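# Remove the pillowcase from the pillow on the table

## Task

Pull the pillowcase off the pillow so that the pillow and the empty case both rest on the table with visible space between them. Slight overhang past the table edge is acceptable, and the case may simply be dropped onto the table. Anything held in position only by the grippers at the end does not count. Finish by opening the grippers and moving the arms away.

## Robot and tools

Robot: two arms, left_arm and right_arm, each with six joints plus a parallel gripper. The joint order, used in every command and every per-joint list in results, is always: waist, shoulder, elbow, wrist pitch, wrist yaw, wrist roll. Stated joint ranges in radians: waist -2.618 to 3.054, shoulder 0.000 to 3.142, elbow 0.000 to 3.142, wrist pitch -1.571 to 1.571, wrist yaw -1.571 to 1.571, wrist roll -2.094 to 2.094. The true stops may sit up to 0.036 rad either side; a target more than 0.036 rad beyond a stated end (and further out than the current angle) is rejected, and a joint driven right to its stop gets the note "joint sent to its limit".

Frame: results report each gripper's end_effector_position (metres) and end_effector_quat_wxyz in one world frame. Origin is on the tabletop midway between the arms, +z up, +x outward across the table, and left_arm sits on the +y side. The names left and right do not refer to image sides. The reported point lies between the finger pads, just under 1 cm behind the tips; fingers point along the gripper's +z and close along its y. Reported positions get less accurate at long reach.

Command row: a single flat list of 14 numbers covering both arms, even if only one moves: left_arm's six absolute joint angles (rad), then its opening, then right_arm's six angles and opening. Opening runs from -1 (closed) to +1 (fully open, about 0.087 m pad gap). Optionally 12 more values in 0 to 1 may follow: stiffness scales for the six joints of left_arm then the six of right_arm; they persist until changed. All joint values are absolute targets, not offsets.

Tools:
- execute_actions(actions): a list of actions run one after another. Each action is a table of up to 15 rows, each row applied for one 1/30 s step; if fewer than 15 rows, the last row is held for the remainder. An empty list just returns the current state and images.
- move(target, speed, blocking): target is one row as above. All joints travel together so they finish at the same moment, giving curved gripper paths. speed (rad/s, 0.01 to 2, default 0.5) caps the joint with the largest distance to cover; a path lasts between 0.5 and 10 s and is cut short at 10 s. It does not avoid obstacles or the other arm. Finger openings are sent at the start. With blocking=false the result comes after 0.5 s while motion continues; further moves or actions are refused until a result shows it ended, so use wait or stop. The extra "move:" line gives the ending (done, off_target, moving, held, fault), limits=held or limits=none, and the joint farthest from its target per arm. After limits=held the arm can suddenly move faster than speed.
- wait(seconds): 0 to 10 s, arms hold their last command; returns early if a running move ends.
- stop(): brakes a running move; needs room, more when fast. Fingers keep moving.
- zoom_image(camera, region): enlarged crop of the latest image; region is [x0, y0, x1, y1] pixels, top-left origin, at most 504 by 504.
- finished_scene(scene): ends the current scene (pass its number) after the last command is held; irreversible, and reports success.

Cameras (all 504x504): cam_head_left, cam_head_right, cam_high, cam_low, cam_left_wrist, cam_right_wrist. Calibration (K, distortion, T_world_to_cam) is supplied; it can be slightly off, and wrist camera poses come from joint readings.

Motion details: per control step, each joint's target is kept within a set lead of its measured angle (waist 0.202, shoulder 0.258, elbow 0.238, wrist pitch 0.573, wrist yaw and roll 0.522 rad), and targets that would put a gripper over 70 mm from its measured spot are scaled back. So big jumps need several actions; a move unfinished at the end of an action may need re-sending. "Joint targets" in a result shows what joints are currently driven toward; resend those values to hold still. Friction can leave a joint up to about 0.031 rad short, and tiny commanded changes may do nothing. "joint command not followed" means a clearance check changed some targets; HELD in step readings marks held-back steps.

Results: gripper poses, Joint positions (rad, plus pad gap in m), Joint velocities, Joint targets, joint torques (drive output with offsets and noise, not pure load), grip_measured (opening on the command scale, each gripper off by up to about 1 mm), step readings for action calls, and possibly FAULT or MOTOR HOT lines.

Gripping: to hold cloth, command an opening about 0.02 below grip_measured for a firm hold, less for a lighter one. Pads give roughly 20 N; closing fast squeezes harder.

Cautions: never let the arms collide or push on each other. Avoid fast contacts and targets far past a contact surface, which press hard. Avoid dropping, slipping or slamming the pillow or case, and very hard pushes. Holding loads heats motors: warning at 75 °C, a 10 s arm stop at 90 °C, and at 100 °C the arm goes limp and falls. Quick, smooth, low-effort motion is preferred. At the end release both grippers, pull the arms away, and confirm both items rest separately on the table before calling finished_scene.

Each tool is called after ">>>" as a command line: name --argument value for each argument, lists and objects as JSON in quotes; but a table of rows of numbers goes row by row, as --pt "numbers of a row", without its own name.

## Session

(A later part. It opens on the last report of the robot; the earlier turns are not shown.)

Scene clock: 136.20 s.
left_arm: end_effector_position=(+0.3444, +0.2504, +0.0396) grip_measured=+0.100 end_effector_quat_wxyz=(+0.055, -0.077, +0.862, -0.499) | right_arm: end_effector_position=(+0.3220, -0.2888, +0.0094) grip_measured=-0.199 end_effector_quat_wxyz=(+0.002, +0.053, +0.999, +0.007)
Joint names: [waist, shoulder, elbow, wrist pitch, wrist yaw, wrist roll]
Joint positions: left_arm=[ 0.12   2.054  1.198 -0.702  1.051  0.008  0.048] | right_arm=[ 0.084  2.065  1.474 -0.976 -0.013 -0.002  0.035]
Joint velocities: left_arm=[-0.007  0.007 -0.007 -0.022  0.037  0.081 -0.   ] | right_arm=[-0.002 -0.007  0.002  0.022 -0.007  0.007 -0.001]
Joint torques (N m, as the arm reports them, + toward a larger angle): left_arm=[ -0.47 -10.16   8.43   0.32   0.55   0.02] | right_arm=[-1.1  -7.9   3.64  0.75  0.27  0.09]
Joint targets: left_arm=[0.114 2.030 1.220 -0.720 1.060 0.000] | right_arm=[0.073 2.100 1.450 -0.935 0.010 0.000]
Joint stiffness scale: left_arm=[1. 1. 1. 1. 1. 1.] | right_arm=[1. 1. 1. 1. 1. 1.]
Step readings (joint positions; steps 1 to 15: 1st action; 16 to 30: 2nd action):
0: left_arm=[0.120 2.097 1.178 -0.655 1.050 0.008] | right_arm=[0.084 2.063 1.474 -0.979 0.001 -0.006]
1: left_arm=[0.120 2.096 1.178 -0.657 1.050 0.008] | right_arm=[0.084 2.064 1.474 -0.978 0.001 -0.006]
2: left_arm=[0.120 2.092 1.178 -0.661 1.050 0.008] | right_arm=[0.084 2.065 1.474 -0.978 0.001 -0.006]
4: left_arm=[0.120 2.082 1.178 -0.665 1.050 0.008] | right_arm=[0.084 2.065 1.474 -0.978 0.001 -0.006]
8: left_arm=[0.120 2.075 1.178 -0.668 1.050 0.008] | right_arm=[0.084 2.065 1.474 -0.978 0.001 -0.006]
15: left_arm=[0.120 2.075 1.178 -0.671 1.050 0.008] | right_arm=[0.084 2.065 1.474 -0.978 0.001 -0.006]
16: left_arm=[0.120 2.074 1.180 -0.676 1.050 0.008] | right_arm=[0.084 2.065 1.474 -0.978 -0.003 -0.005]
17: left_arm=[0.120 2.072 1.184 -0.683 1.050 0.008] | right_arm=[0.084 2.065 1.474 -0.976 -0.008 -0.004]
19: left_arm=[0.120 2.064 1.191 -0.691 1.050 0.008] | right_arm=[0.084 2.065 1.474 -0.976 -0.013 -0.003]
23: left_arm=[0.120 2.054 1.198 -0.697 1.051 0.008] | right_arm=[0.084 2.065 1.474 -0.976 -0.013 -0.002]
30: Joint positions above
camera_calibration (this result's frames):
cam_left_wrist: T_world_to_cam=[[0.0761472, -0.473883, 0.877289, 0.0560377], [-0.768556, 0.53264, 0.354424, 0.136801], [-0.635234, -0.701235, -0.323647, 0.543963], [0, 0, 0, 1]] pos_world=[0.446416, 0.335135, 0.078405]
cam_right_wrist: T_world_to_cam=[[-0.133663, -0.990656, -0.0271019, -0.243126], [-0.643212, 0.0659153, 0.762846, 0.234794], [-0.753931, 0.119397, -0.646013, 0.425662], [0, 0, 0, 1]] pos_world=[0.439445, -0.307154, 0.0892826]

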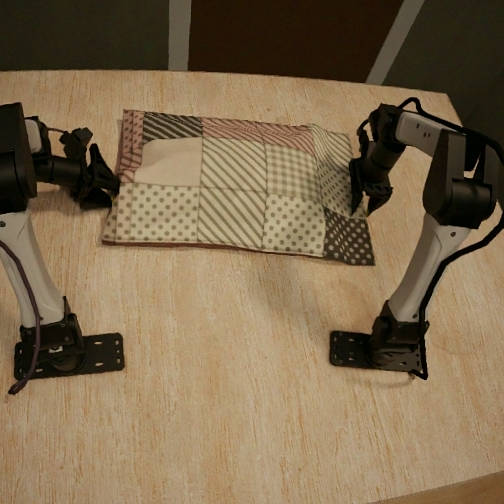

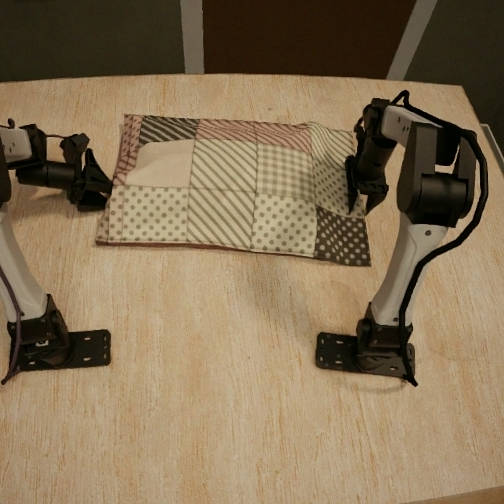

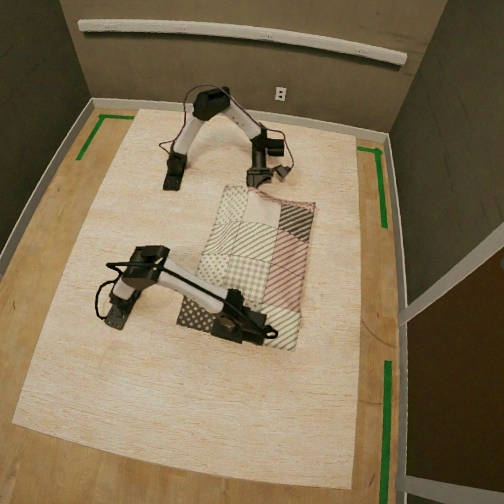

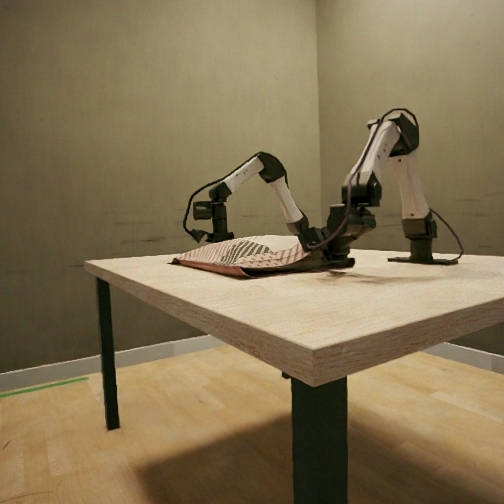

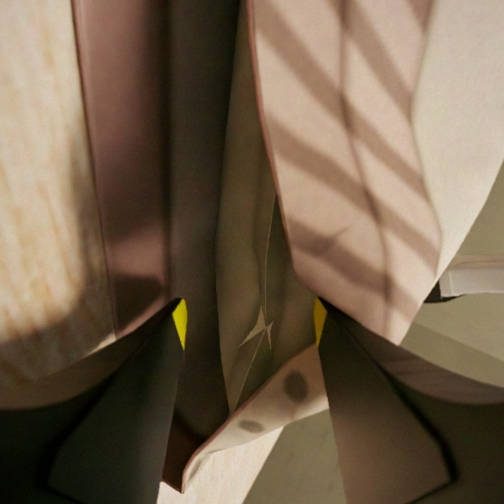

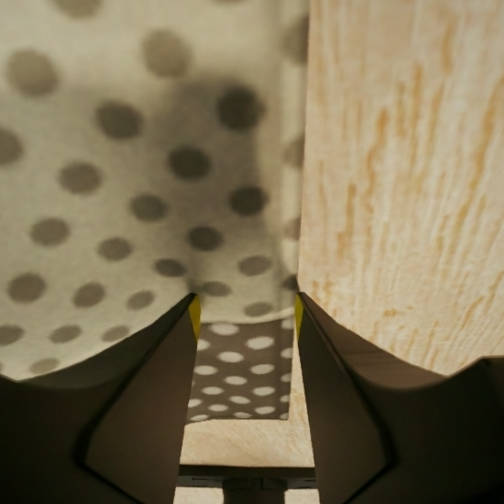

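>>> execute_actions --actions '[[[0.09,2.03,1.22,-0.72,1.06,0,0.1,0.073,2.10,1.45,-0.935,0.01,0,-0.4],[0.09,2.03,1.22,-0.72,1.06,0,0.1,0.073,2.10,1.45,-0.935,0.01,0,-0.4],[0.09,2.03,1.22,-0.72,1.06,0,0.1,0.073,2.10,1.45,-0.935,0.01,0,-0.4],[0.09,2.03,1.22,-0.72,1.06,0,0.1,0.073,2.10,1.45,-0.935,0.01,0,-0.4],[0.09,2.03,1.22,-0.72,1.06,0,0.1,0.073,2.10,1.45,-0.935,0.01,0,-0.4],[0.09,2.03,1.22,-0.72,1.06,0,0.1,0.073,2.10,1.45,-0.935,0.01,0,-0.4],[0.09,2.03,1.22,-0.72,1.06,0,0.1,0.073,2.10,1.45,-0.935,0.01,0,-0.4],[0.06,2.03,1.22,-0.72,1.06,0,0.1,0.073,2.10,1.45,-0.935,0.01,0,-0.6]],[[0.035,2.03,1.22,-0.72,1.06,0,0.1,0.073,2.10,1.45,-0.935,0.01,0,-0.8],[0.035,2.03,1.22,-0.72,1.06,0,0.1,0.073,2.10,1.45,-0.935,0.01,0,-0.8],[0.035,2.03,1.22,-0.72,1.06,0,0.1,0.073,2.10,1.45,-0.935,0.01,0,-0.8],[0.035,2.03,1.22,-0.72,1.06,0,0.1,0.073,2.10,1.45,-0.935,0.01,0,-0.8],[0.035,2.03,1.22,-0.72,1.06,0,0.1,0.073,2.10,1.45,-0.935,0.01,0,-0.8],[0.035,2.03,1.22,-0.72,1.06,0,0.1,0.073,2.10,1.45,-0.935,0.01,0,-0.8],[0.035,2.03,1.22,-0.72,1.06,0,0.1,0.073,2.10,1.45,-0.935,0.01,0,-0.8],[0.005,2.03,1.22,-0.72,1.06,0,0.1,0.073,2.10,1.45,-0.935,0.01,0,-1]]]'

Scene clock: 148.27 s.
left_arm: end_effector_position=(+0.3324, +0.2148, +0.0397) grip_measured=+0.100 end_effector_quat_wxyz=(+0.027, -0.030, +0.865, -0.501) | right_arm: end_effector_position=(+0.3229, -0.2885, +0.0093) grip_measured=-1.000 end_effector_quat_wxyz=(+0.004, +0.054, +0.998, +0.008)
Joint names: [waist, shoulder, elbow, wrist pitch, wrist yaw, wrist roll]
Joint positions: left_arm=[ 0.011  2.054  1.198 -0.704  1.051  0.007  0.048] | right_arm=[ 0.083  2.065  1.474 -0.973 -0.016  0.001  0.   ]
Joint velocities: left_arm=[-0.027  0.002 -0.002 -0.051  0.037  0.007 -0.001] | right_arm=[ 0.012 -0.012  0.012 -0.022 -0.007  0.007 -0.001]
Joint torques (N m, as the arm reports them, + toward a larger angle): left_arm=[ -0.74 -10.17   8.55   0.35   0.56   0.02] | right_arm=[-0.97 -7.86  3.66  0.72  0.3   0.05]
Joint targets: left_arm=[0.005 2.030 1.220 -0.720 1.060 0.000] | right_arm=[0.073 2.100 1.450 -0.935 0.010 -0.000]
Joint stiffness scale: left_arm=[1. 1. 1. 1. 1. 1.] | right_arm=[1. 1. 1. 1. 1. 1.]
Step readings (joint positions; steps 1 to 15: 1st action; 16 to 30: 2nd action):
0: left_arm=[0.120 2.054 1.198 -0.704 1.051 0.008] | right_arm=[0.084 2.065 1.474 -0.976 -0.013 -0.002]
1: left_arm=[0.117 2.054 1.198 -0.704 1.051 0.008] | right_arm=[0.084 2.065 1.474 -0.976 -0.014 -0.001]
2: left_arm=[0.113 2.054 1.198 -0.704 1.051 0.008] | right_arm=[0.084 2.065 1.474 -0.975 -0.016 -0.001]
4: left_arm=[0.102 2.054 1.198 -0.704 1.051 0.008] | right_arm=[0.084 2.065 1.474 -0.975 -0.017 -0.001]
8: left_arm=[0.093 2.054 1.198 -0.704 1.051 0.007] | right_arm=[0.084 2.065 1.474 -0.975 -0.018 0.000]
15: left_arm=[0.066 2.054 1.198 -0.704 1.051 0.007] | right_arm=[0.084 2.065 1.474 -0.974 -0.019 0.001]
16: left_arm=[0.064 2.054 1.198 -0.704 1.051 0.007] | right_arm=[0.084 2.065 1.474 -0.973 -0.019 0.001]
17: left_arm=[0.061 2.054 1.198 -0.704 1.051 0.007] | right_arm=[0.084 2.065 1.474 -0.973 -0.019 0.001]
19: left_arm=[0.050 2.054 1.198 -0.704 1.051 0.007] | right_arm=[0.084 2.065 1.474 -0.973 -0.019 0.001]
23: left_arm=[0.040 2.054 1.198 -0.704 1.051 0.007] | right_arm=[0.084 2.065 1.474 -0.973 -0.019 0.001]
30: Joint positions above
camera_calibration (this result's frames):
cam_left_wrist: T_world_to_cam=[[0.0258095, -0.479214, 0.877318, 0.057861], [-0.705449, 0.613079, 0.355633, 0.108215], [-0.70829, -0.628082, -0.322238, 0.519836], [0, 0, 0, 1]] pos_world=[0.443042, 0.287883, 0.0782633]
cam_right_wrist: T_world_to_cam=[[-0.13695, -0.990139, -0.0294991, -0.241476], [-0.645741, 0.0666533, 0.760642, 0.2365], [-0.751175, 0.123219, -0.648501, 0.426453], [0, 0, 0, 1]] pos_world=[0.439988, -0.307405, 0.0895397]

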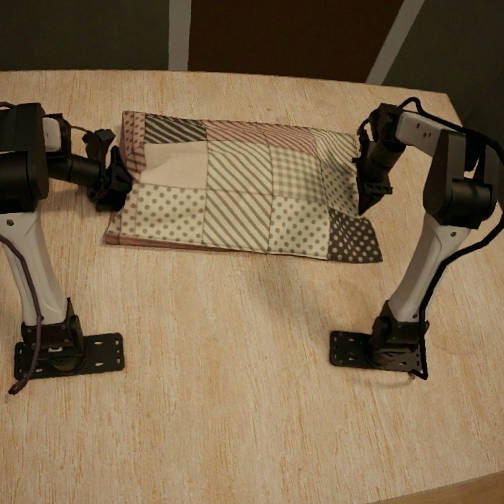

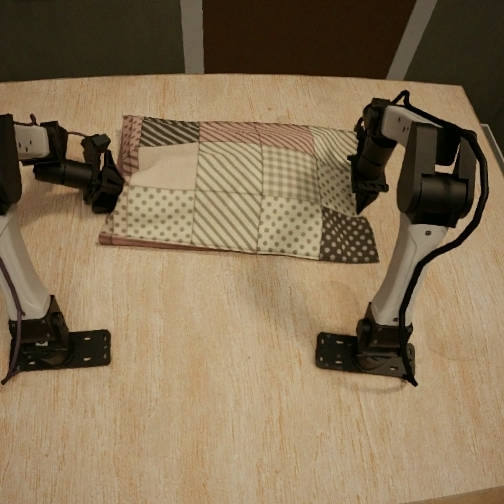

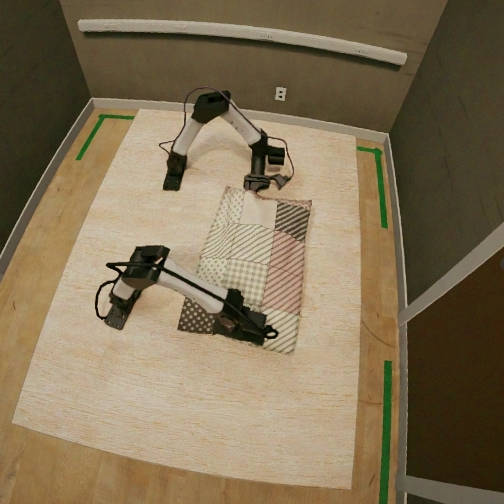

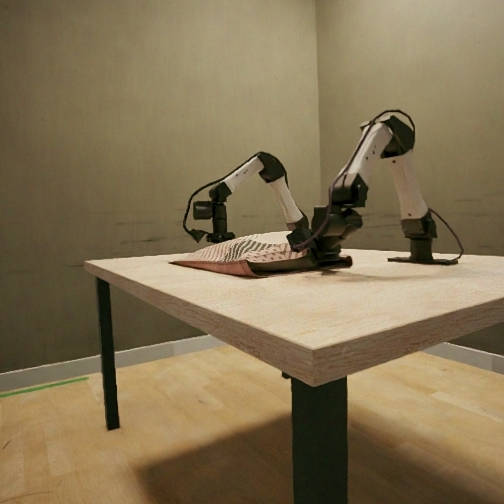

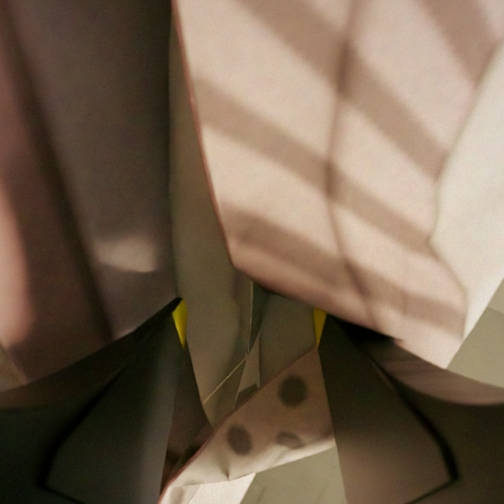

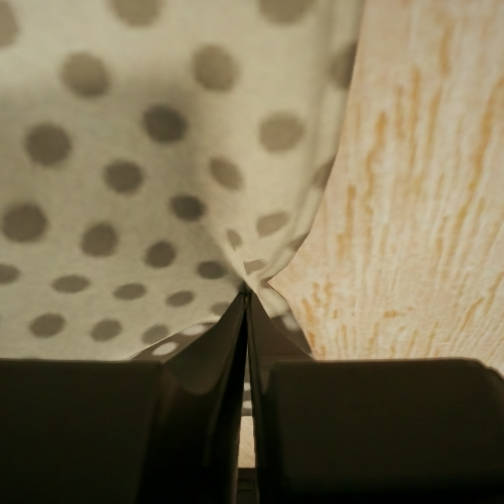

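>>> execute_actions --actions '[[[-0.02,2.03,1.22,-0.72,1.06,0,0.1,0.073,2.10,1.45,-0.935,0.01,0,-1],[-0.02,2.03,1.22,-0.72,1.06,0,0.1,0.073,2.10,1.45,-0.935,0.01,0,-1],[-0.02,2.03,1.22,-0.72,1.06,0,0.1,0.073,2.10,1.45,-0.935,0.01,0,-1],[-0.02,2.03,1.22,-0.72,1.06,0,0.1,0.073,2.10,1.45,-0.935,0.01,0,-1],[-0.045,2.03,1.22,-0.72,1.06,0,0.1,0.073,2.10,1.45,-0.935,0.01,0,-1],[-0.045,2.03,1.22,-0.72,1.06,0,0.1,0.073,2.10,1.45,-0.935,0.01,0,-1],[-0.045,2.03,1.22,-0.72,1.06,0,0.1,0.073,2.10,1.45,-0.935,0.01,0,-1],[-0.045,2.03,1.22,-0.72,1.06,0,0.1,0.073,2.10,1.45,-0.935,0.01,0,-1],[-0.07,2.03,1.22,-0.72,1.06,0,0.1,0.073,2.10,1.45,-0.935,0.01,0,-1]]]'

Scene clock: 156.93 s.
left_arm: end_effector_position=(+0.3224, +0.1918, +0.0397) grip_measured=+0.100 end_effector_quat_wxyz=(+0.009, +0.001, +0.865, -0.502) | right_arm: end_effector_position=(+0.3229, -0.2885, +0.0093) grip_measured=-1.000 end_effector_quat_wxyz=(+0.004, +0.054, +0.998, +0.008)
Joint names: [waist, shoulder, elbow, wrist pitch, wrist yaw, wrist roll]
Joint positions: left_arm=[-0.062  2.054  1.198 -0.704  1.051  0.007  0.048] | right_arm=[ 0.083  2.065  1.474 -0.973 -0.016  0.001  0.   ]
Joint velocities: left_arm=[ 0.007 -0.007 -0.017 -0.095 -0.051 -0.066  0.001] | right_arm=[-0.007 -0.022  0.012 -0.007  0.037  0.037  0.   ]
Joint torques (N m, as the arm reports them, + toward a larger angle): left_arm=[ -0.77 -10.24   8.54   0.33   0.57   0.01] | right_arm=[-1.02 -7.89  3.71  0.73  0.29  0.07]
Joint targets: left_arm=[-0.070 2.030 1.220 -0.720 1.060 0.000] | right_arm=[0.073 2.100 1.450 -0.935 0.010 -0.000]
Joint stiffness scale: left_arm=[1. 1. 1. 1. 1. 1.] | right_arm=[1. 1. 1. 1. 1. 1.]
Step readings (joint positions):
0: left_arm=[0.011 2.054 1.198 -0.704 1.051 0.007] | right_arm=[0.083 2.065 1.474 -0.973 -0.016 0.001]
1: left_arm=[0.009 2.054 1.198 -0.704 1.051 0.007] | right_arm=[0.083 2.065 1.474 -0.973 -0.016 0.001]
2: left_arm=[0.005 2.054 1.198 -0.704 1.051 0.007] | right_arm=[0.083 2.065 1.474 -0.973 -0.016 0.001]
4: left_arm=[-0.006 2.054 1.198 -0.704 1.051 0.007] | right_arm=[0.083 2.065 1.474 -0.973 -0.016 0.001]
8: left_arm=[-0.032 2.054 1.198 -0.704 1.051 0.007] | right_arm=[0.083 2.065 1.474 -0.973 -0.016 0.001]
15: Joint positions above
camera_calibration (this result's frames):
cam_left_wrist: T_world_to_cam=[[-0.00914456, -0.479822, 0.877318, 0.058493], [-0.658947, 0.662808, 0.355633, 0.0907082], [-0.752134, -0.574854, -0.322238, 0.502235], [0, 0, 0, 1]] pos_world=[0.438054, 0.256656, 0.0782633]
cam_right_wrist: T_world_to_cam=[[-0.13695, -0.990139, -0.0294991, -0.241476], [-0.645741, 0.0666533, 0.760642, 0.2365], [-0.751175, 0.123219, -0.648501, 0.426453], [0, 0, 0, 1]] pos_world=[0.439988, -0.307405, 0.0895397]

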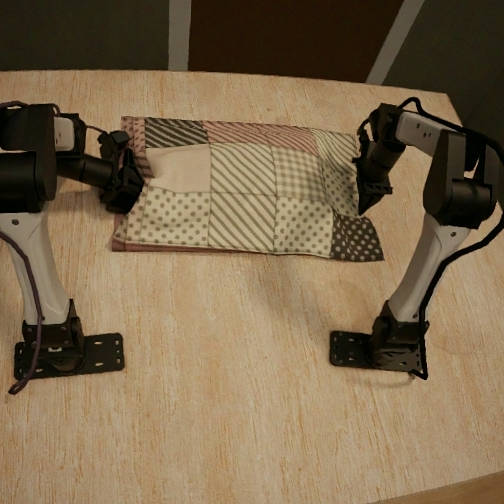

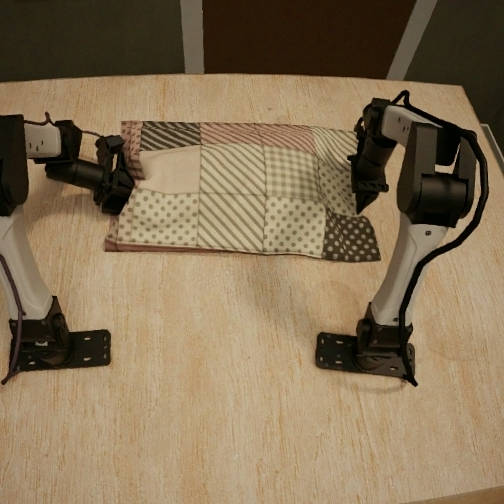

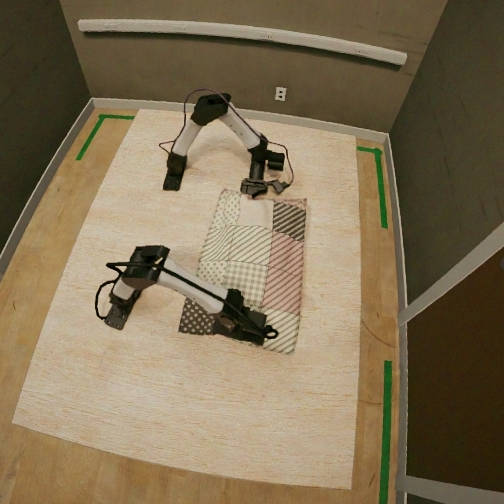

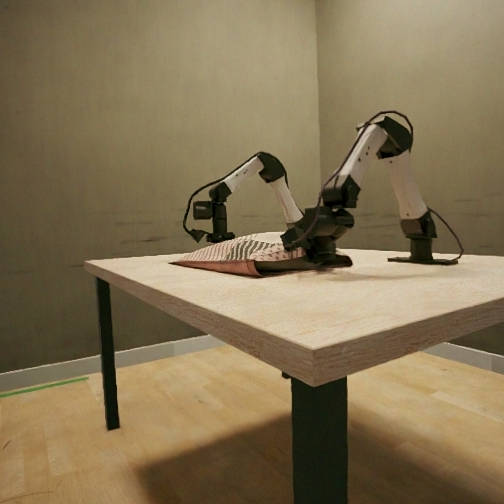

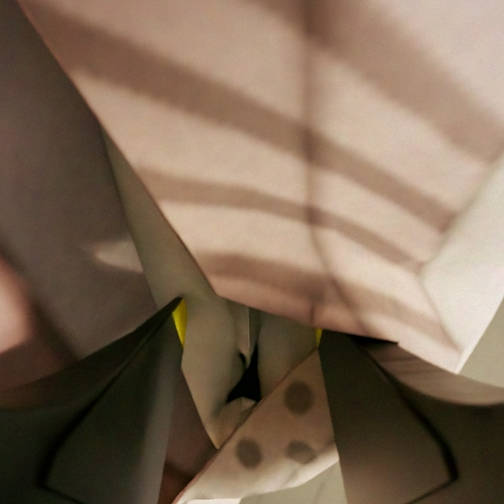

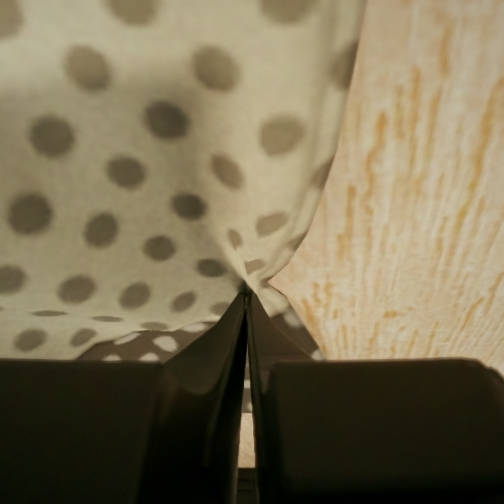

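>>> zoom_image --camera "cam_left_wrist" --region '[130, 250, 370, 490]'

>>> zoom_image --camera "cam_low" --region '[240, 220, 370, 290]'

Region (130, 250, 370, 490) of cam_left_wrist's 504x504 image, scaled by 2.100, with more detail than that image has.

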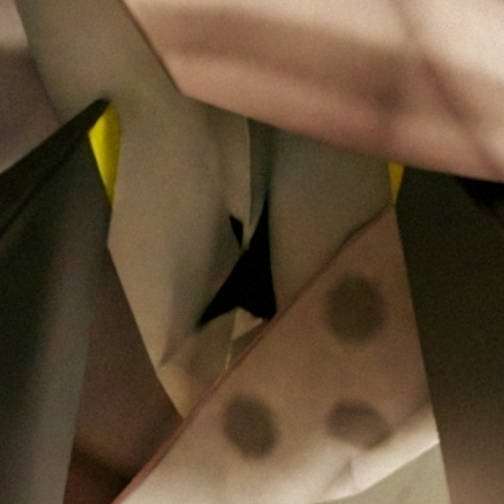

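Region (240, 220, 370, 290) of cam_low's 504x504 image, scaled by 3.877, with more detail than that image has; it fills the top 271 rows of this view, and the rest is white.

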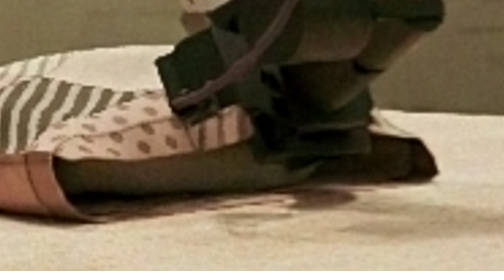

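>>> execute_actions --actions '[[[-0.07,2.03,1.22,-0.72,1.06,0,-0.3,0.073,2.10,1.45,-0.935,0.01,0,-1],[-0.07,2.03,1.22,-0.72,1.06,0,-0.3,0.073,2.10,1.45,-0.935,0.01,0,-1],[-0.07,2.03,1.22,-0.72,1.06,0,-0.3,0.073,2.10,1.45,-0.935,0.01,0,-1],[-0.07,2.03,1.22,-0.72,1.06,0,-0.3,0.073,2.10,1.45,-0.935,0.01,0,-1],[-0.07,2.03,1.22,-0.72,1.06,0,-0.3,0.073,2.10,1.45,-0.935,0.01,0,-1],[-0.07,2.03,1.22,-0.72,1.06,0,-0.3,0.073,2.10,1.45,-0.935,0.01,0,-1],[-0.07,2.03,1.22,-0.72,1.06,0,-0.65,0.073,2.10,1.45,-0.935,0.01,0,-1]],[[-0.07,2.03,1.22,-0.72,1.06,0,-1,0.073,2.10,1.45,-0.935,0.01,0,-1]]]'

Scene clock: 172.17 s.
left_arm: end_effector_position=(+0.3218, +0.1918, +0.0398) grip_measured=-0.934 end_effector_quat_wxyz=(+0.008, +0.001, +0.865, -0.502) | right_arm: end_effector_position=(+0.3229, -0.2885, +0.0093) grip_measured=-1.000 end_effector_quat_wxyz=(+0.004, +0.054, +0.998, +0.008)
Joint names: [waist, shoulder, elbow, wrist pitch, wrist yaw, wrist roll]
Joint positions: left_arm=[-0.062  2.054  1.198 -0.707  1.051  0.007  0.003] | right_arm=[ 0.083  2.065  1.474 -0.973 -0.016  0.001  0.   ]
Joint velocities: left_arm=[-0.002  0.002 -0.002  0.007  0.051 -0.037 -0.   ] | right_arm=[-0.007  0.007  0.022  0.007  0.022 -0.007 -0.   ]
Joint torques (N m, as the arm reports them, + toward a larger angle): left_arm=[ -0.75 -10.15   8.53   0.36   0.55   0.02] | right_arm=[-1.   -7.89  3.68  0.73  0.3   0.05]
Joint targets: left_arm=[-0.070 2.030 1.220 -0.720 1.060 0.000] | right_arm=[0.073 2.100 1.450 -0.935 0.010 -0.000]
Joint stiffness scale: left_arm=[1. 1. 1. 1. 1. 1.] | right_arm=[1. 1. 1. 1. 1. 1.]
Step readings (joint positions; steps 1 to 15: 1st action; 16 to 30: 2nd action):
0: left_arm=[-0.062 2.054 1.198 -0.704 1.051 0.007] | right_arm=[0.083 2.065 1.474 -0.973 -0.016 0.001]
1: left_arm=[-0.062 2.054 1.198 -0.704 1.051 0.007] | right_arm=[0.083 2.065 1.474 -0.973 -0.016 0.001]
2: left_arm=[-0.062 2.054 1.198 -0.704 1.051 0.007] | right_arm=[0.083 2.065 1.474 -0.973 -0.016 0.001]
4: left_arm=[-0.062 2.054 1.198 -0.705 1.051 0.007] | right_arm=[0.083 2.065 1.474 -0.973 -0.016 0.001]
8: left_arm=[-0.062 2.054 1.198 -0.705 1.051 0.007] | right_arm=[0.083 2.065 1.474 -0.973 -0.016 0.001]
15: left_arm=[-0.062 2.054 1.198 -0.706 1.051 0.007] | right_arm=[0.083 2.065 1.474 -0.973 -0.016 0.001]
16: left_arm=[-0.062 2.054 1.198 -0.706 1.051 0.007] | right_arm=[0.083 2.065 1.474 -0.973 -0.016 0.001]
17: left_arm=[-0.062 2.054 1.198 -0.707 1.051 0.007] | right_arm=[0.083 2.065 1.474 -0.973 -0.016 0.001]
19: left_arm=[-0.062 2.054 1.198 -0.707 1.051 0.007] | right_arm=[0.083 2.065 1.474 -0.973 -0.016 0.001]
23: left_arm=[-0.062 2.054 1.198 -0.707 1.051 0.007] | right_arm=[0.083 2.065 1.474 -0.973 -0.016 0.001]
30: Joint positions above
camera_calibration (this result's frames):
cam_left_wrist: T_world_to_cam=[[-0.00613257, -0.47979, 0.877362, 0.057387], [-0.657722, 0.66282, 0.35787, 0.0898113], [-0.753236, -0.574866, -0.319633, 0.502111], [0, 0, 0, 1]] pos_world=[0.437631, 0.256651, 0.0780015]
cam_right_wrist: T_world_to_cam=[[-0.13695, -0.990139, -0.0294991, -0.241476], [-0.645741, 0.0666533, 0.760642, 0.2365], [-0.751175, 0.123219, -0.648501, 0.426453], [0, 0, 0, 1]] pos_world=[0.439988, -0.307405, 0.0895397]

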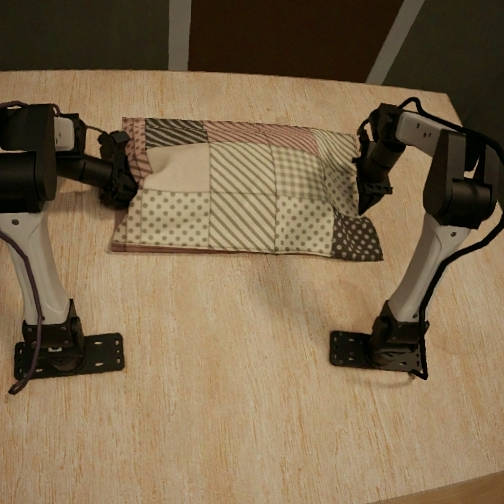

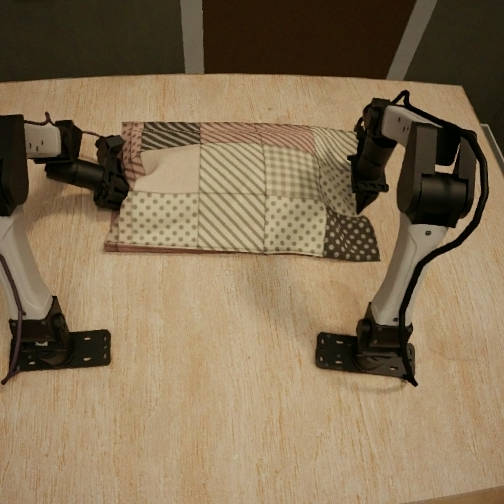

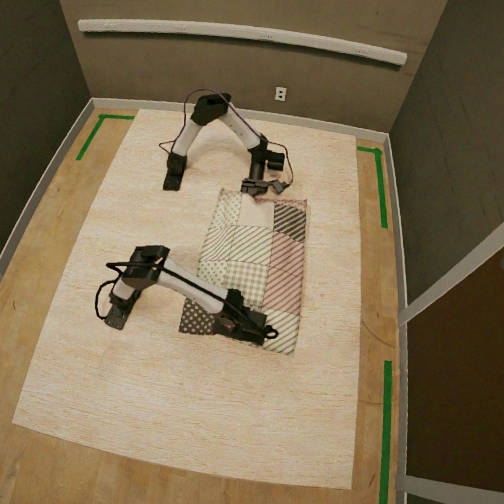

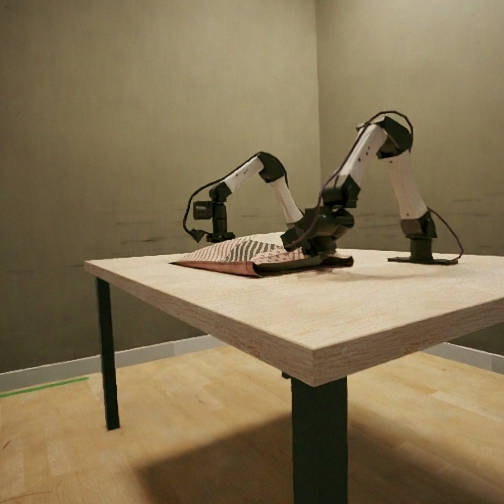

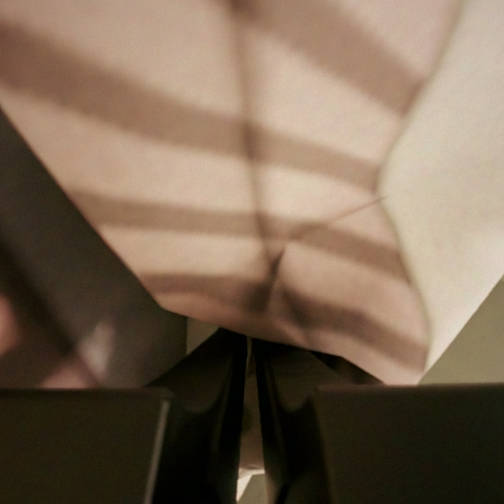

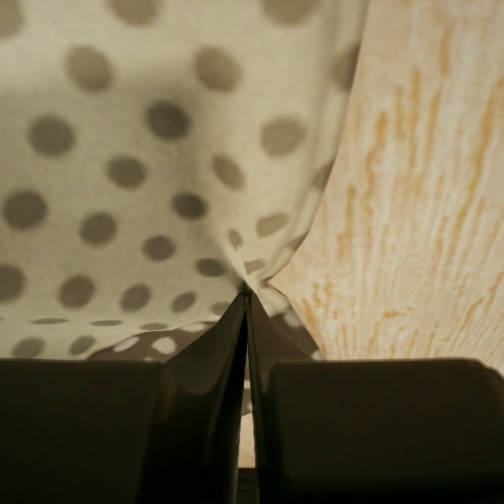

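Something is gripped (-0.934). Test pull with the right arm pinning.

>>> move --target '[0.2,2.03,1.22,-0.72,1.06,0,-1,0.073,2.11,1.45,-0.935,0.01,0,-1]' --speed 0.2

Scene clock: 175.40 s.
left_arm: end_effector_position=(+0.3481, +0.2718, +0.0418) grip_measured=-0.935 end_effector_quat_wxyz=(+0.067, -0.109, +0.856, -0.502) | right_arm: end_effector_position=(+0.3228, -0.2885, +0.0096) grip_measured=-1.000 end_effector_quat_wxyz=(+0.004, +0.054, +0.998, +0.008)
Joint names: [waist, shoulder, elbow, wrist pitch, wrist yaw, wrist roll]
Joint positions: left_arm=[ 0.188  2.054  1.198 -0.715  1.062  0.007  0.003] | right_arm=[ 0.083  2.064  1.474 -0.973 -0.016  0.001  0.   ]
Joint velocities: left_arm=[-0.012 -0.012  0.007 -0.037  0.007  0.022  0.   ] | right_arm=[-0.002 -0.022 -0.017  0.022 -0.007  0.037  0.   ]
Joint torques (N m, as the arm reports them, + toward a larger angle): left_arm=[  1.11 -10.14   8.52   0.47   0.44   0.02] | right_arm=[-1.03 -7.03  3.71  0.73  0.29  0.05]
Joint targets: left_arm=[0.200 2.030 1.220 -0.720 1.060 0.000] | right_arm=[0.073 2.110 1.450 -0.935 0.010 0.000]
Joint stiffness scale: left_arm=[1. 1. 1. 1. 1. 1.] | right_arm=[1. 1. 1. 1. 1. 1.]
move: off_target (left_arm, right_arm); limits=none; left_arm: farthest joint: the shoulder, 0.024 radians from its target (0.024 radians at the start); right_arm: farthest joint: the shoulder, 0.046 radians from its target (0.045 radians at the start)
camera_calibration (this result's frames):
cam_left_wrist: T_world_to_cam=[[0.116748, -0.455601, 0.882495, 0.0446589], [-0.799528, 0.484012, 0.35565, 0.151412], [-0.589173, -0.747101, -0.307758, 0.557692], [0, 0, 0, 1]] pos_world=[0.444422, 0.363713, 0.0783732]
cam_right_wrist: T_world_to_cam=[[-0.136939, -0.99014, -0.0295104, -0.241473], [-0.646029, 0.0666845, 0.760394, 0.236396], [-0.750929, 0.123192, -0.648791, 0.426525], [0, 0, 0, 1]] pos_world=[0.439942, -0.3074, 0.0898458]

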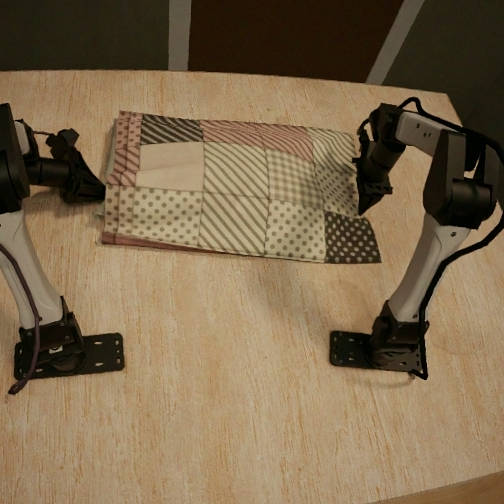

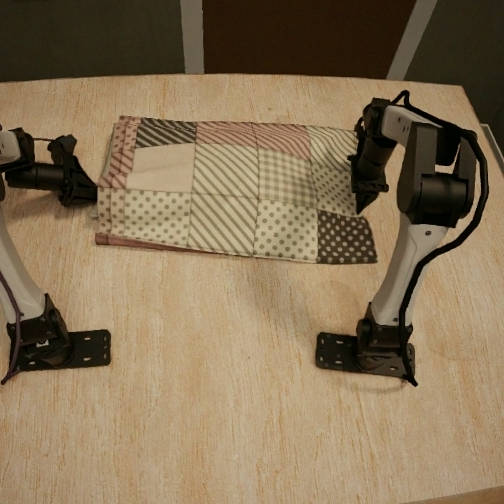

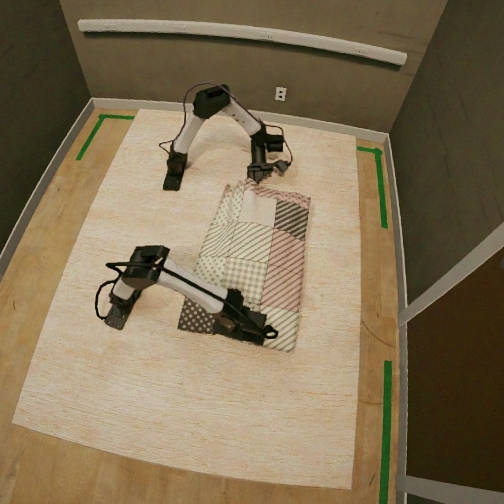

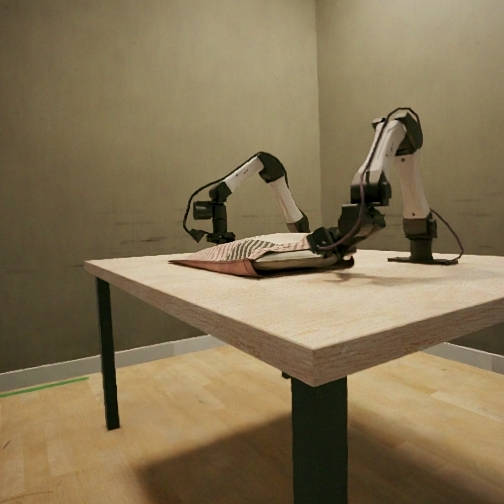

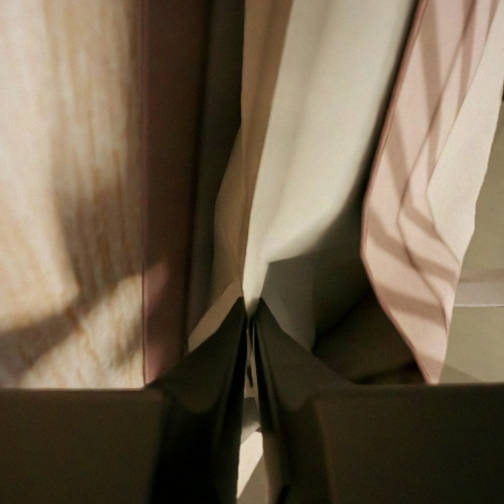

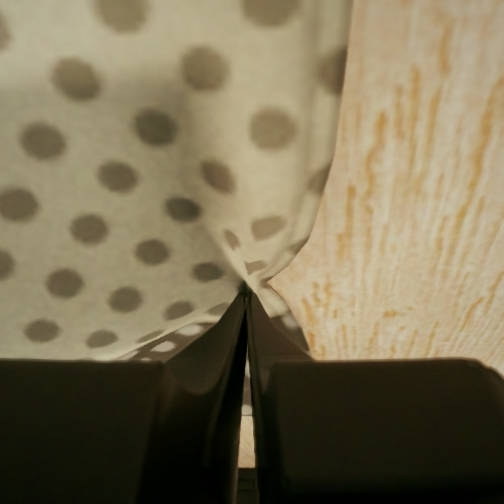

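>>> move --target '[1.0,2.29,1.64,-0.915,1.06,0,-1,0.073,2.11,1.45,-0.935,0.01,0,-1]' --speed 0.3

Scene clock: 184.70 s.
left_arm: end_effector_position=(+0.3286, +0.5973, +0.0506) grip_measured=-0.932 end_effector_quat_wxyz=(+0.255, -0.438, +0.742, -0.438) | right_arm: end_effector_position=(+0.3228, -0.2885, +0.0096) grip_measured=-1.000 end_effector_quat_wxyz=(+0.004, +0.054, +0.998, +0.008)
Joint names: [waist, shoulder, elbow, wrist pitch, wrist yaw, wrist roll]
Joint positions: left_arm=[ 0.994  2.278  1.611 -0.916  1.063  0.007  0.003] | right_arm=[ 0.083  2.064  1.474 -0.973 -0.016  0.001  0.   ]
Joint velocities: left_arm=[ 0.002  0.002 -0.017  0.037 -0.007  0.022  0.001] | right_arm=[ 0.002  0.002 -0.002 -0.022  0.051 -0.037  0.   ]
Joint torques (N m, as the arm reports them, + toward a larger angle): left_arm=[ 0.54 -9.55  9.73  0.5   0.43  0.02] | right_arm=[-1.01 -7.04  3.67  0.74  0.29  0.05]
Joint targets: left_arm=[1.000 2.290 1.640 -0.915 1.060 -0.000] | right_arm=[0.073 2.110 1.450 -0.935 0.010 -0.000]
Joint stiffness scale: left_arm=[1. 1. 1. 1. 1. 1.] | right_arm=[1. 1. 1. 1. 1. 1.]
move: off_target (left_arm, right_arm); limits=none; left_arm: farthest joint: the elbow, 0.029 radians from its target (0.442 radians at the start); right_arm: farthest joint: the shoulder, 0.046 radians from its target (0.046 radians at the start)
camera_calibration (this result's frames):
cam_left_wrist: T_world_to_cam=[[0.413984, -0.22111, 0.883022, -0.0503579], [-0.900946, -0.238118, 0.362762, 0.439442], [0.130053, -0.945733, -0.297785, 0.673994], [0, 0, 0, 1]] pos_world=[0.329106, 0.730922, 0.0857594]
cam_right_wrist: T_world_to_cam=[[-0.136939, -0.99014, -0.0295104, -0.241473], [-0.646029, 0.0666845, 0.760394, 0.236396], [-0.750929, 0.123192, -0.648791, 0.426525], [0, 0, 0, 1]] pos_world=[0.439942, -0.3074, 0.0898458]

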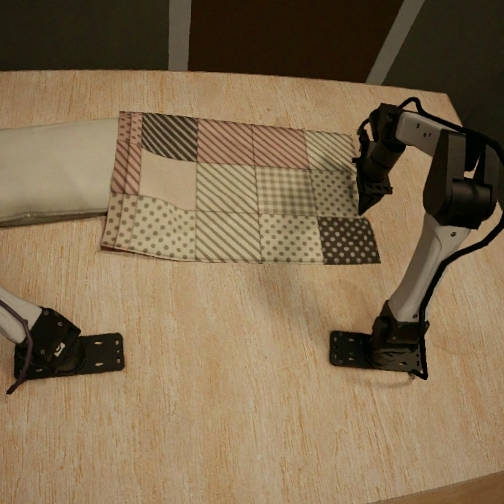

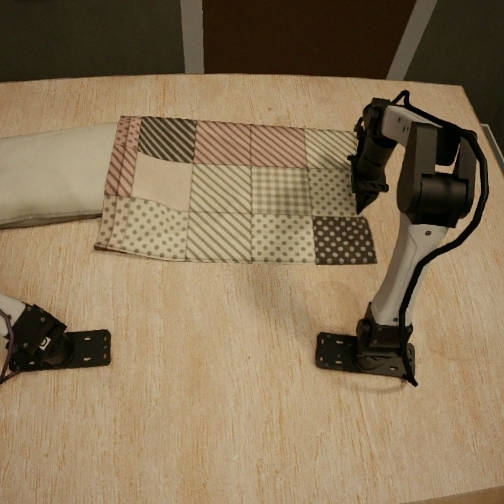

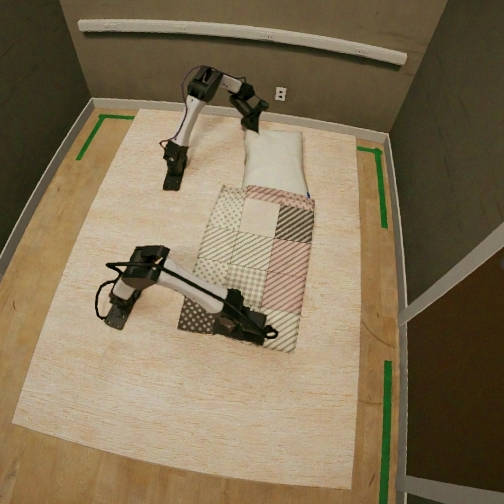

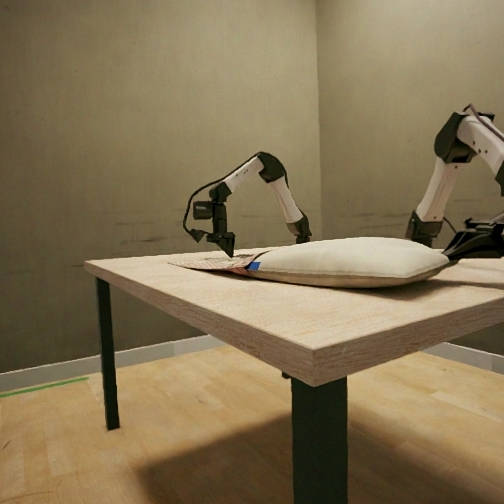

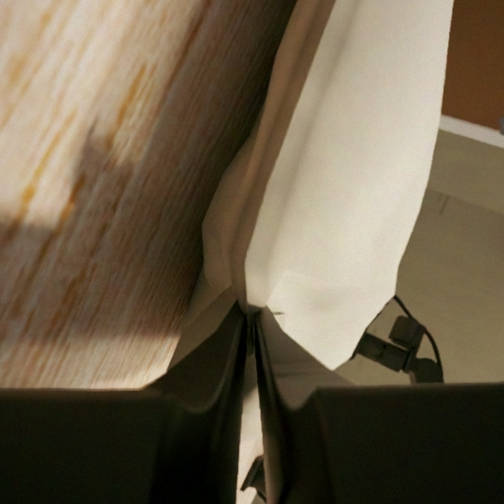

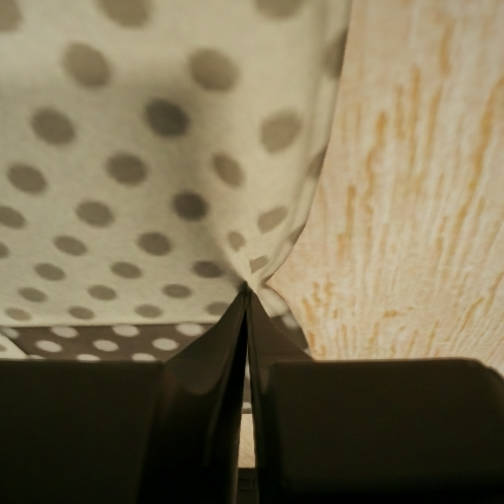

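>>> execute_actions --actions '[[[1.0,2.29,1.64,-0.915,1.06,0,-1,0.065,2.1,1.45,-0.935,0.01,0,-1],[1.0,2.29,1.64,-0.915,1.06,0,-1,0.055,2.1,1.45,-0.935,0.01,0,-1],[1.0,2.29,1.64,-0.915,1.06,0,-1,0.045,2.1,1.45,-0.935,0.01,0,-1],[1.0,2.29,1.64,-0.915,1.06,0,-1,0.035,2.1,1.45,-0.935,0.01,0,-1],[1.0,2.29,1.64,-0.915,1.06,0,-1,0.025,2.1,1.45,-0.935,0.01,0,-1],[1.0,2.29,1.64,-0.915,1.06,0,-1,0.012,2.1,1.45,-0.935,0.01,0,-1],[1.0,2.29,1.64,-0.915,1.06,0,-1,0,2.1,1.45,-0.935,0.01,0,-1],[1.0,2.29,1.64,-0.915,1.06,0,-1,-0.015,2.1,1.45,-0.935,0.01,0,-1],[1.0,2.29,1.64,-0.915,1.06,0,-1,-0.03,2.1,1.45,-0.935,0.01,0,-1],[1.0,2.29,1.64,-0.915,1.06,0,-1,-0.045,2.1,1.45,-0.935,0.01,0,-1],[1.0,2.29,1.64,-0.915,1.06,0,-1,-0.06,2.1,1.45,-0.935,0.01,0,-1],[1.0,2.29,1.64,-0.915,1.06,0,-1,-0.075,2.1,1.45,-0.935,0.01,0,-1],[1.0,2.29,1.64,-0.915,1.06,0,-1,-0.09,2.1,1.45,-0.935,0.01,0,-1],[1.0,2.29,1.64,-0.915,1.06,0,-1,-0.105,2.1,1.45,-0.935,0.01,0,-1],[1.0,2.29,1.64,-0.915,1.06,0,-1,-0.12,2.1,1.45,-0.935,0.01,0,-1]],[[1.0,2.29,1.64,-0.915,1.06,0,-1,-0.135,2.1,1.45,-0.935,0.01,0,-1],[1.0,2.29,1.64,-0.915,1.06,0,-1,-0.15,2.1,1.45,-0.935,0.01,0,-1],[1.0,2.29,1.64,-0.915,1.06,0,-1,-0.165,2.1,1.45,-0.935,0.01,0,-1],[1.0,2.29,1.64,-0.915,1.06,0,-1,-0.18,2.1,1.45,-0.935,0.01,0,-1],[1.0,2.29,1.64,-0.915,1.06,0,-1,-0.195,2.1,1.45,-0.935,0.01,0,-1],[1.0,2.29,1.64,-0.915,1.06,0,-1,-0.21,2.1,1.45,-0.935,0.01,0,-1],[1.0,2.29,1.64,-0.915,1.06,0,-1,-0.225,2.1,1.45,-0.935,0.01,0,-1],[1.0,2.29,1.64,-0.915,1.06,0,-1,-0.24,2.1,1.45,-0.935,0.01,0,-1],[1.0,2.29,1.64,-0.915,1.06,0,-1,-0.25,2.1,1.45,-0.935,0.01,0,-1]]]'

Scene clock: 200.07 s.
left_arm: end_effector_position=(+0.3282, +0.5973, +0.0501) grip_measured=-0.932 end_effector_quat_wxyz=(+0.253, -0.439, +0.743, -0.437) | right_arm: end_effector_position=(+0.2968, -0.3922, +0.0095) grip_measured=-1.000 end_effector_quat_wxyz=(+0.009, +0.216, +0.976, +0.016)
Joint names: [waist, shoulder, elbow, wrist pitch, wrist yaw, wrist roll]
Joint positions: left_arm=[ 0.994  2.278  1.611 -0.918  1.059  0.007  0.003] | right_arm=[-0.24   2.064  1.474 -0.969 -0.034  0.005  0.   ]
Joint velocities: left_arm=[-0.002  0.002 -0.017 -0.066  0.037  0.066 -0.001] | right_arm=[-0.007 -0.027 -0.012 -0.022  0.081  0.081  0.   ]
Joint torques (N m, as the arm reports them, + toward a larger angle): left_arm=[ 0.53 -9.56  9.76  0.48  0.47  0.02] | right_arm=[-0.98 -7.82  3.67  0.7   0.49  0.03]
Joint targets: left_arm=[1.000 2.290 1.640 -0.915 1.060 -0.000] | right_arm=[-0.250 2.100 1.450 -0.935 0.010 -0.000]
Joint stiffness scale: left_arm=[1. 1. 1. 1. 1. 1.] | right_arm=[1. 1. 1. 1. 1. 1.]
Step readings (joint positions; steps 1 to 15: 1st action; 16 to 30: 2nd action):
0: left_arm=[0.994 2.278 1.611 -0.918 1.063 0.007] | right_arm=[0.083 2.064 1.474 -0.973 -0.016 0.001]
1: left_arm=[0.994 2.278 1.611 -0.918 1.063 0.007] | right_arm=[0.083 2.064 1.474 -0.973 -0.016 0.001]
2: left_arm=[0.994 2.278 1.611 -0.918 1.063 0.007] | right_arm=[0.082 2.064 1.474 -0.973 -0.016 0.001]
4: left_arm=[0.994 2.278 1.611 -0.918 1.063 0.007] | right_arm=[0.076 2.064 1.474 -0.973 -0.021 0.002]
8: left_arm=[0.994 2.278 1.611 -0.918 1.063 0.007] | right_arm=[0.039 2.064 1.474 -0.970 -0.032 0.004]
15: left_arm=[0.994 2.278 1.611 -0.918 1.062 0.007] | right_arm=[-0.073 2.064 1.474 -0.969 -0.035 0.005]
16: left_arm=[0.994 2.278 1.611 -0.918 1.062 0.007] | right_arm=[-0.089 2.064 1.474 -0.969 -0.035 0.005]
17: left_arm=[0.994 2.278 1.611 -0.918 1.061 0.007] | right_arm=[-0.104 2.064 1.474 -0.969 -0.035 0.005]
19: left_arm=[0.994 2.278 1.611 -0.918 1.060 0.007] | right_arm=[-0.135 2.064 1.474 -0.969 -0.035 0.005]
23: left_arm=[0.994 2.278 1.611 -0.918 1.059 0.007] | right_arm=[-0.194 2.064 1.474 -0.969 -0.035 0.005]
30: Joint positions above
camera_calibration (this result's frames):
cam_left_wrist: T_world_to_cam=[[0.417407, -0.221872, 0.881218, -0.0503099], [-0.899539, -0.238379, 0.366067, 0.438821], [0.128844, -0.945488, -0.299083, 0.674192], [0, 0, 0, 1]] pos_world=[0.328871, 0.730885, 0.0853358]
cam_right_wrist: T_world_to_cam=[[-0.447049, -0.893203, -0.0483376, -0.217555], [-0.599237, 0.258922, 0.757545, 0.288063], [-0.664125, 0.367625, -0.650991, 0.489802], [0, 0, 0, 1]] pos_world=[0.40065, -0.44897, 0.09012]

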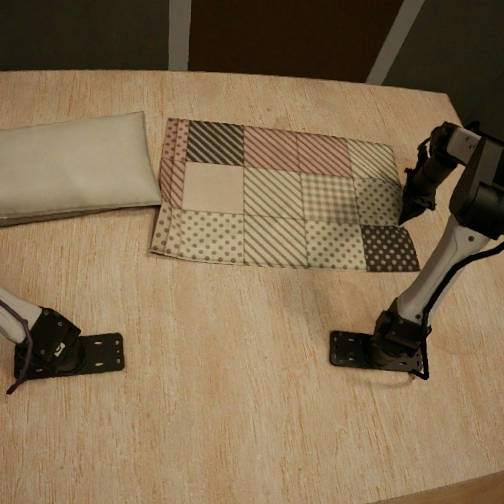

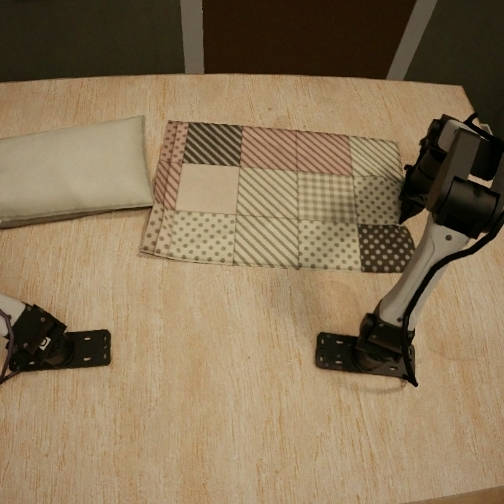

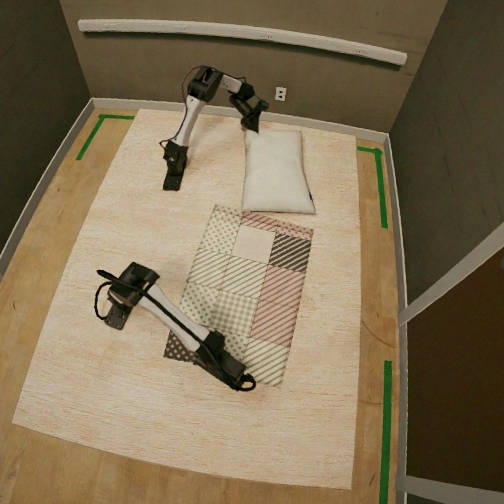

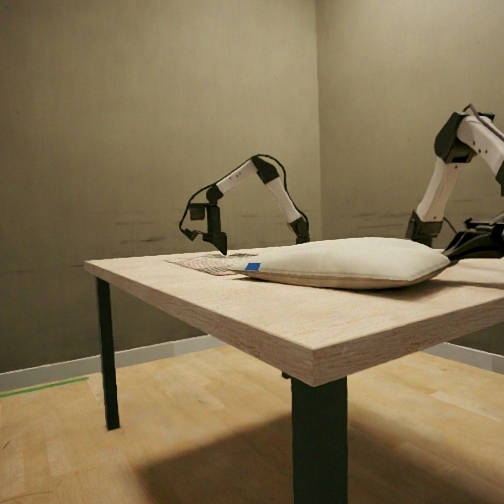

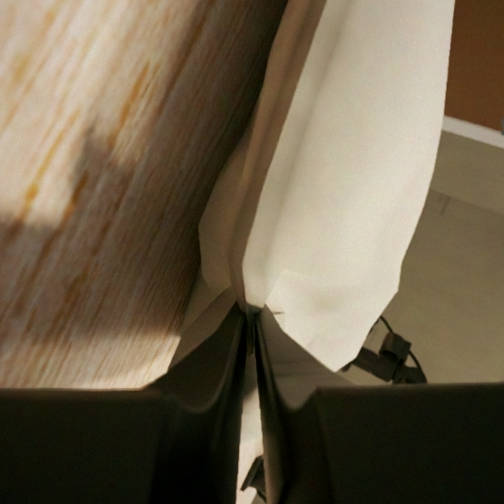

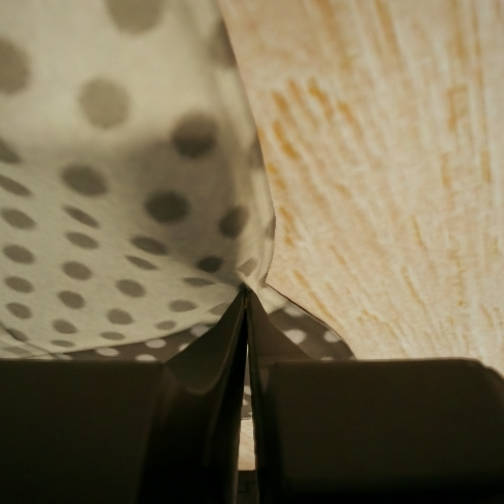

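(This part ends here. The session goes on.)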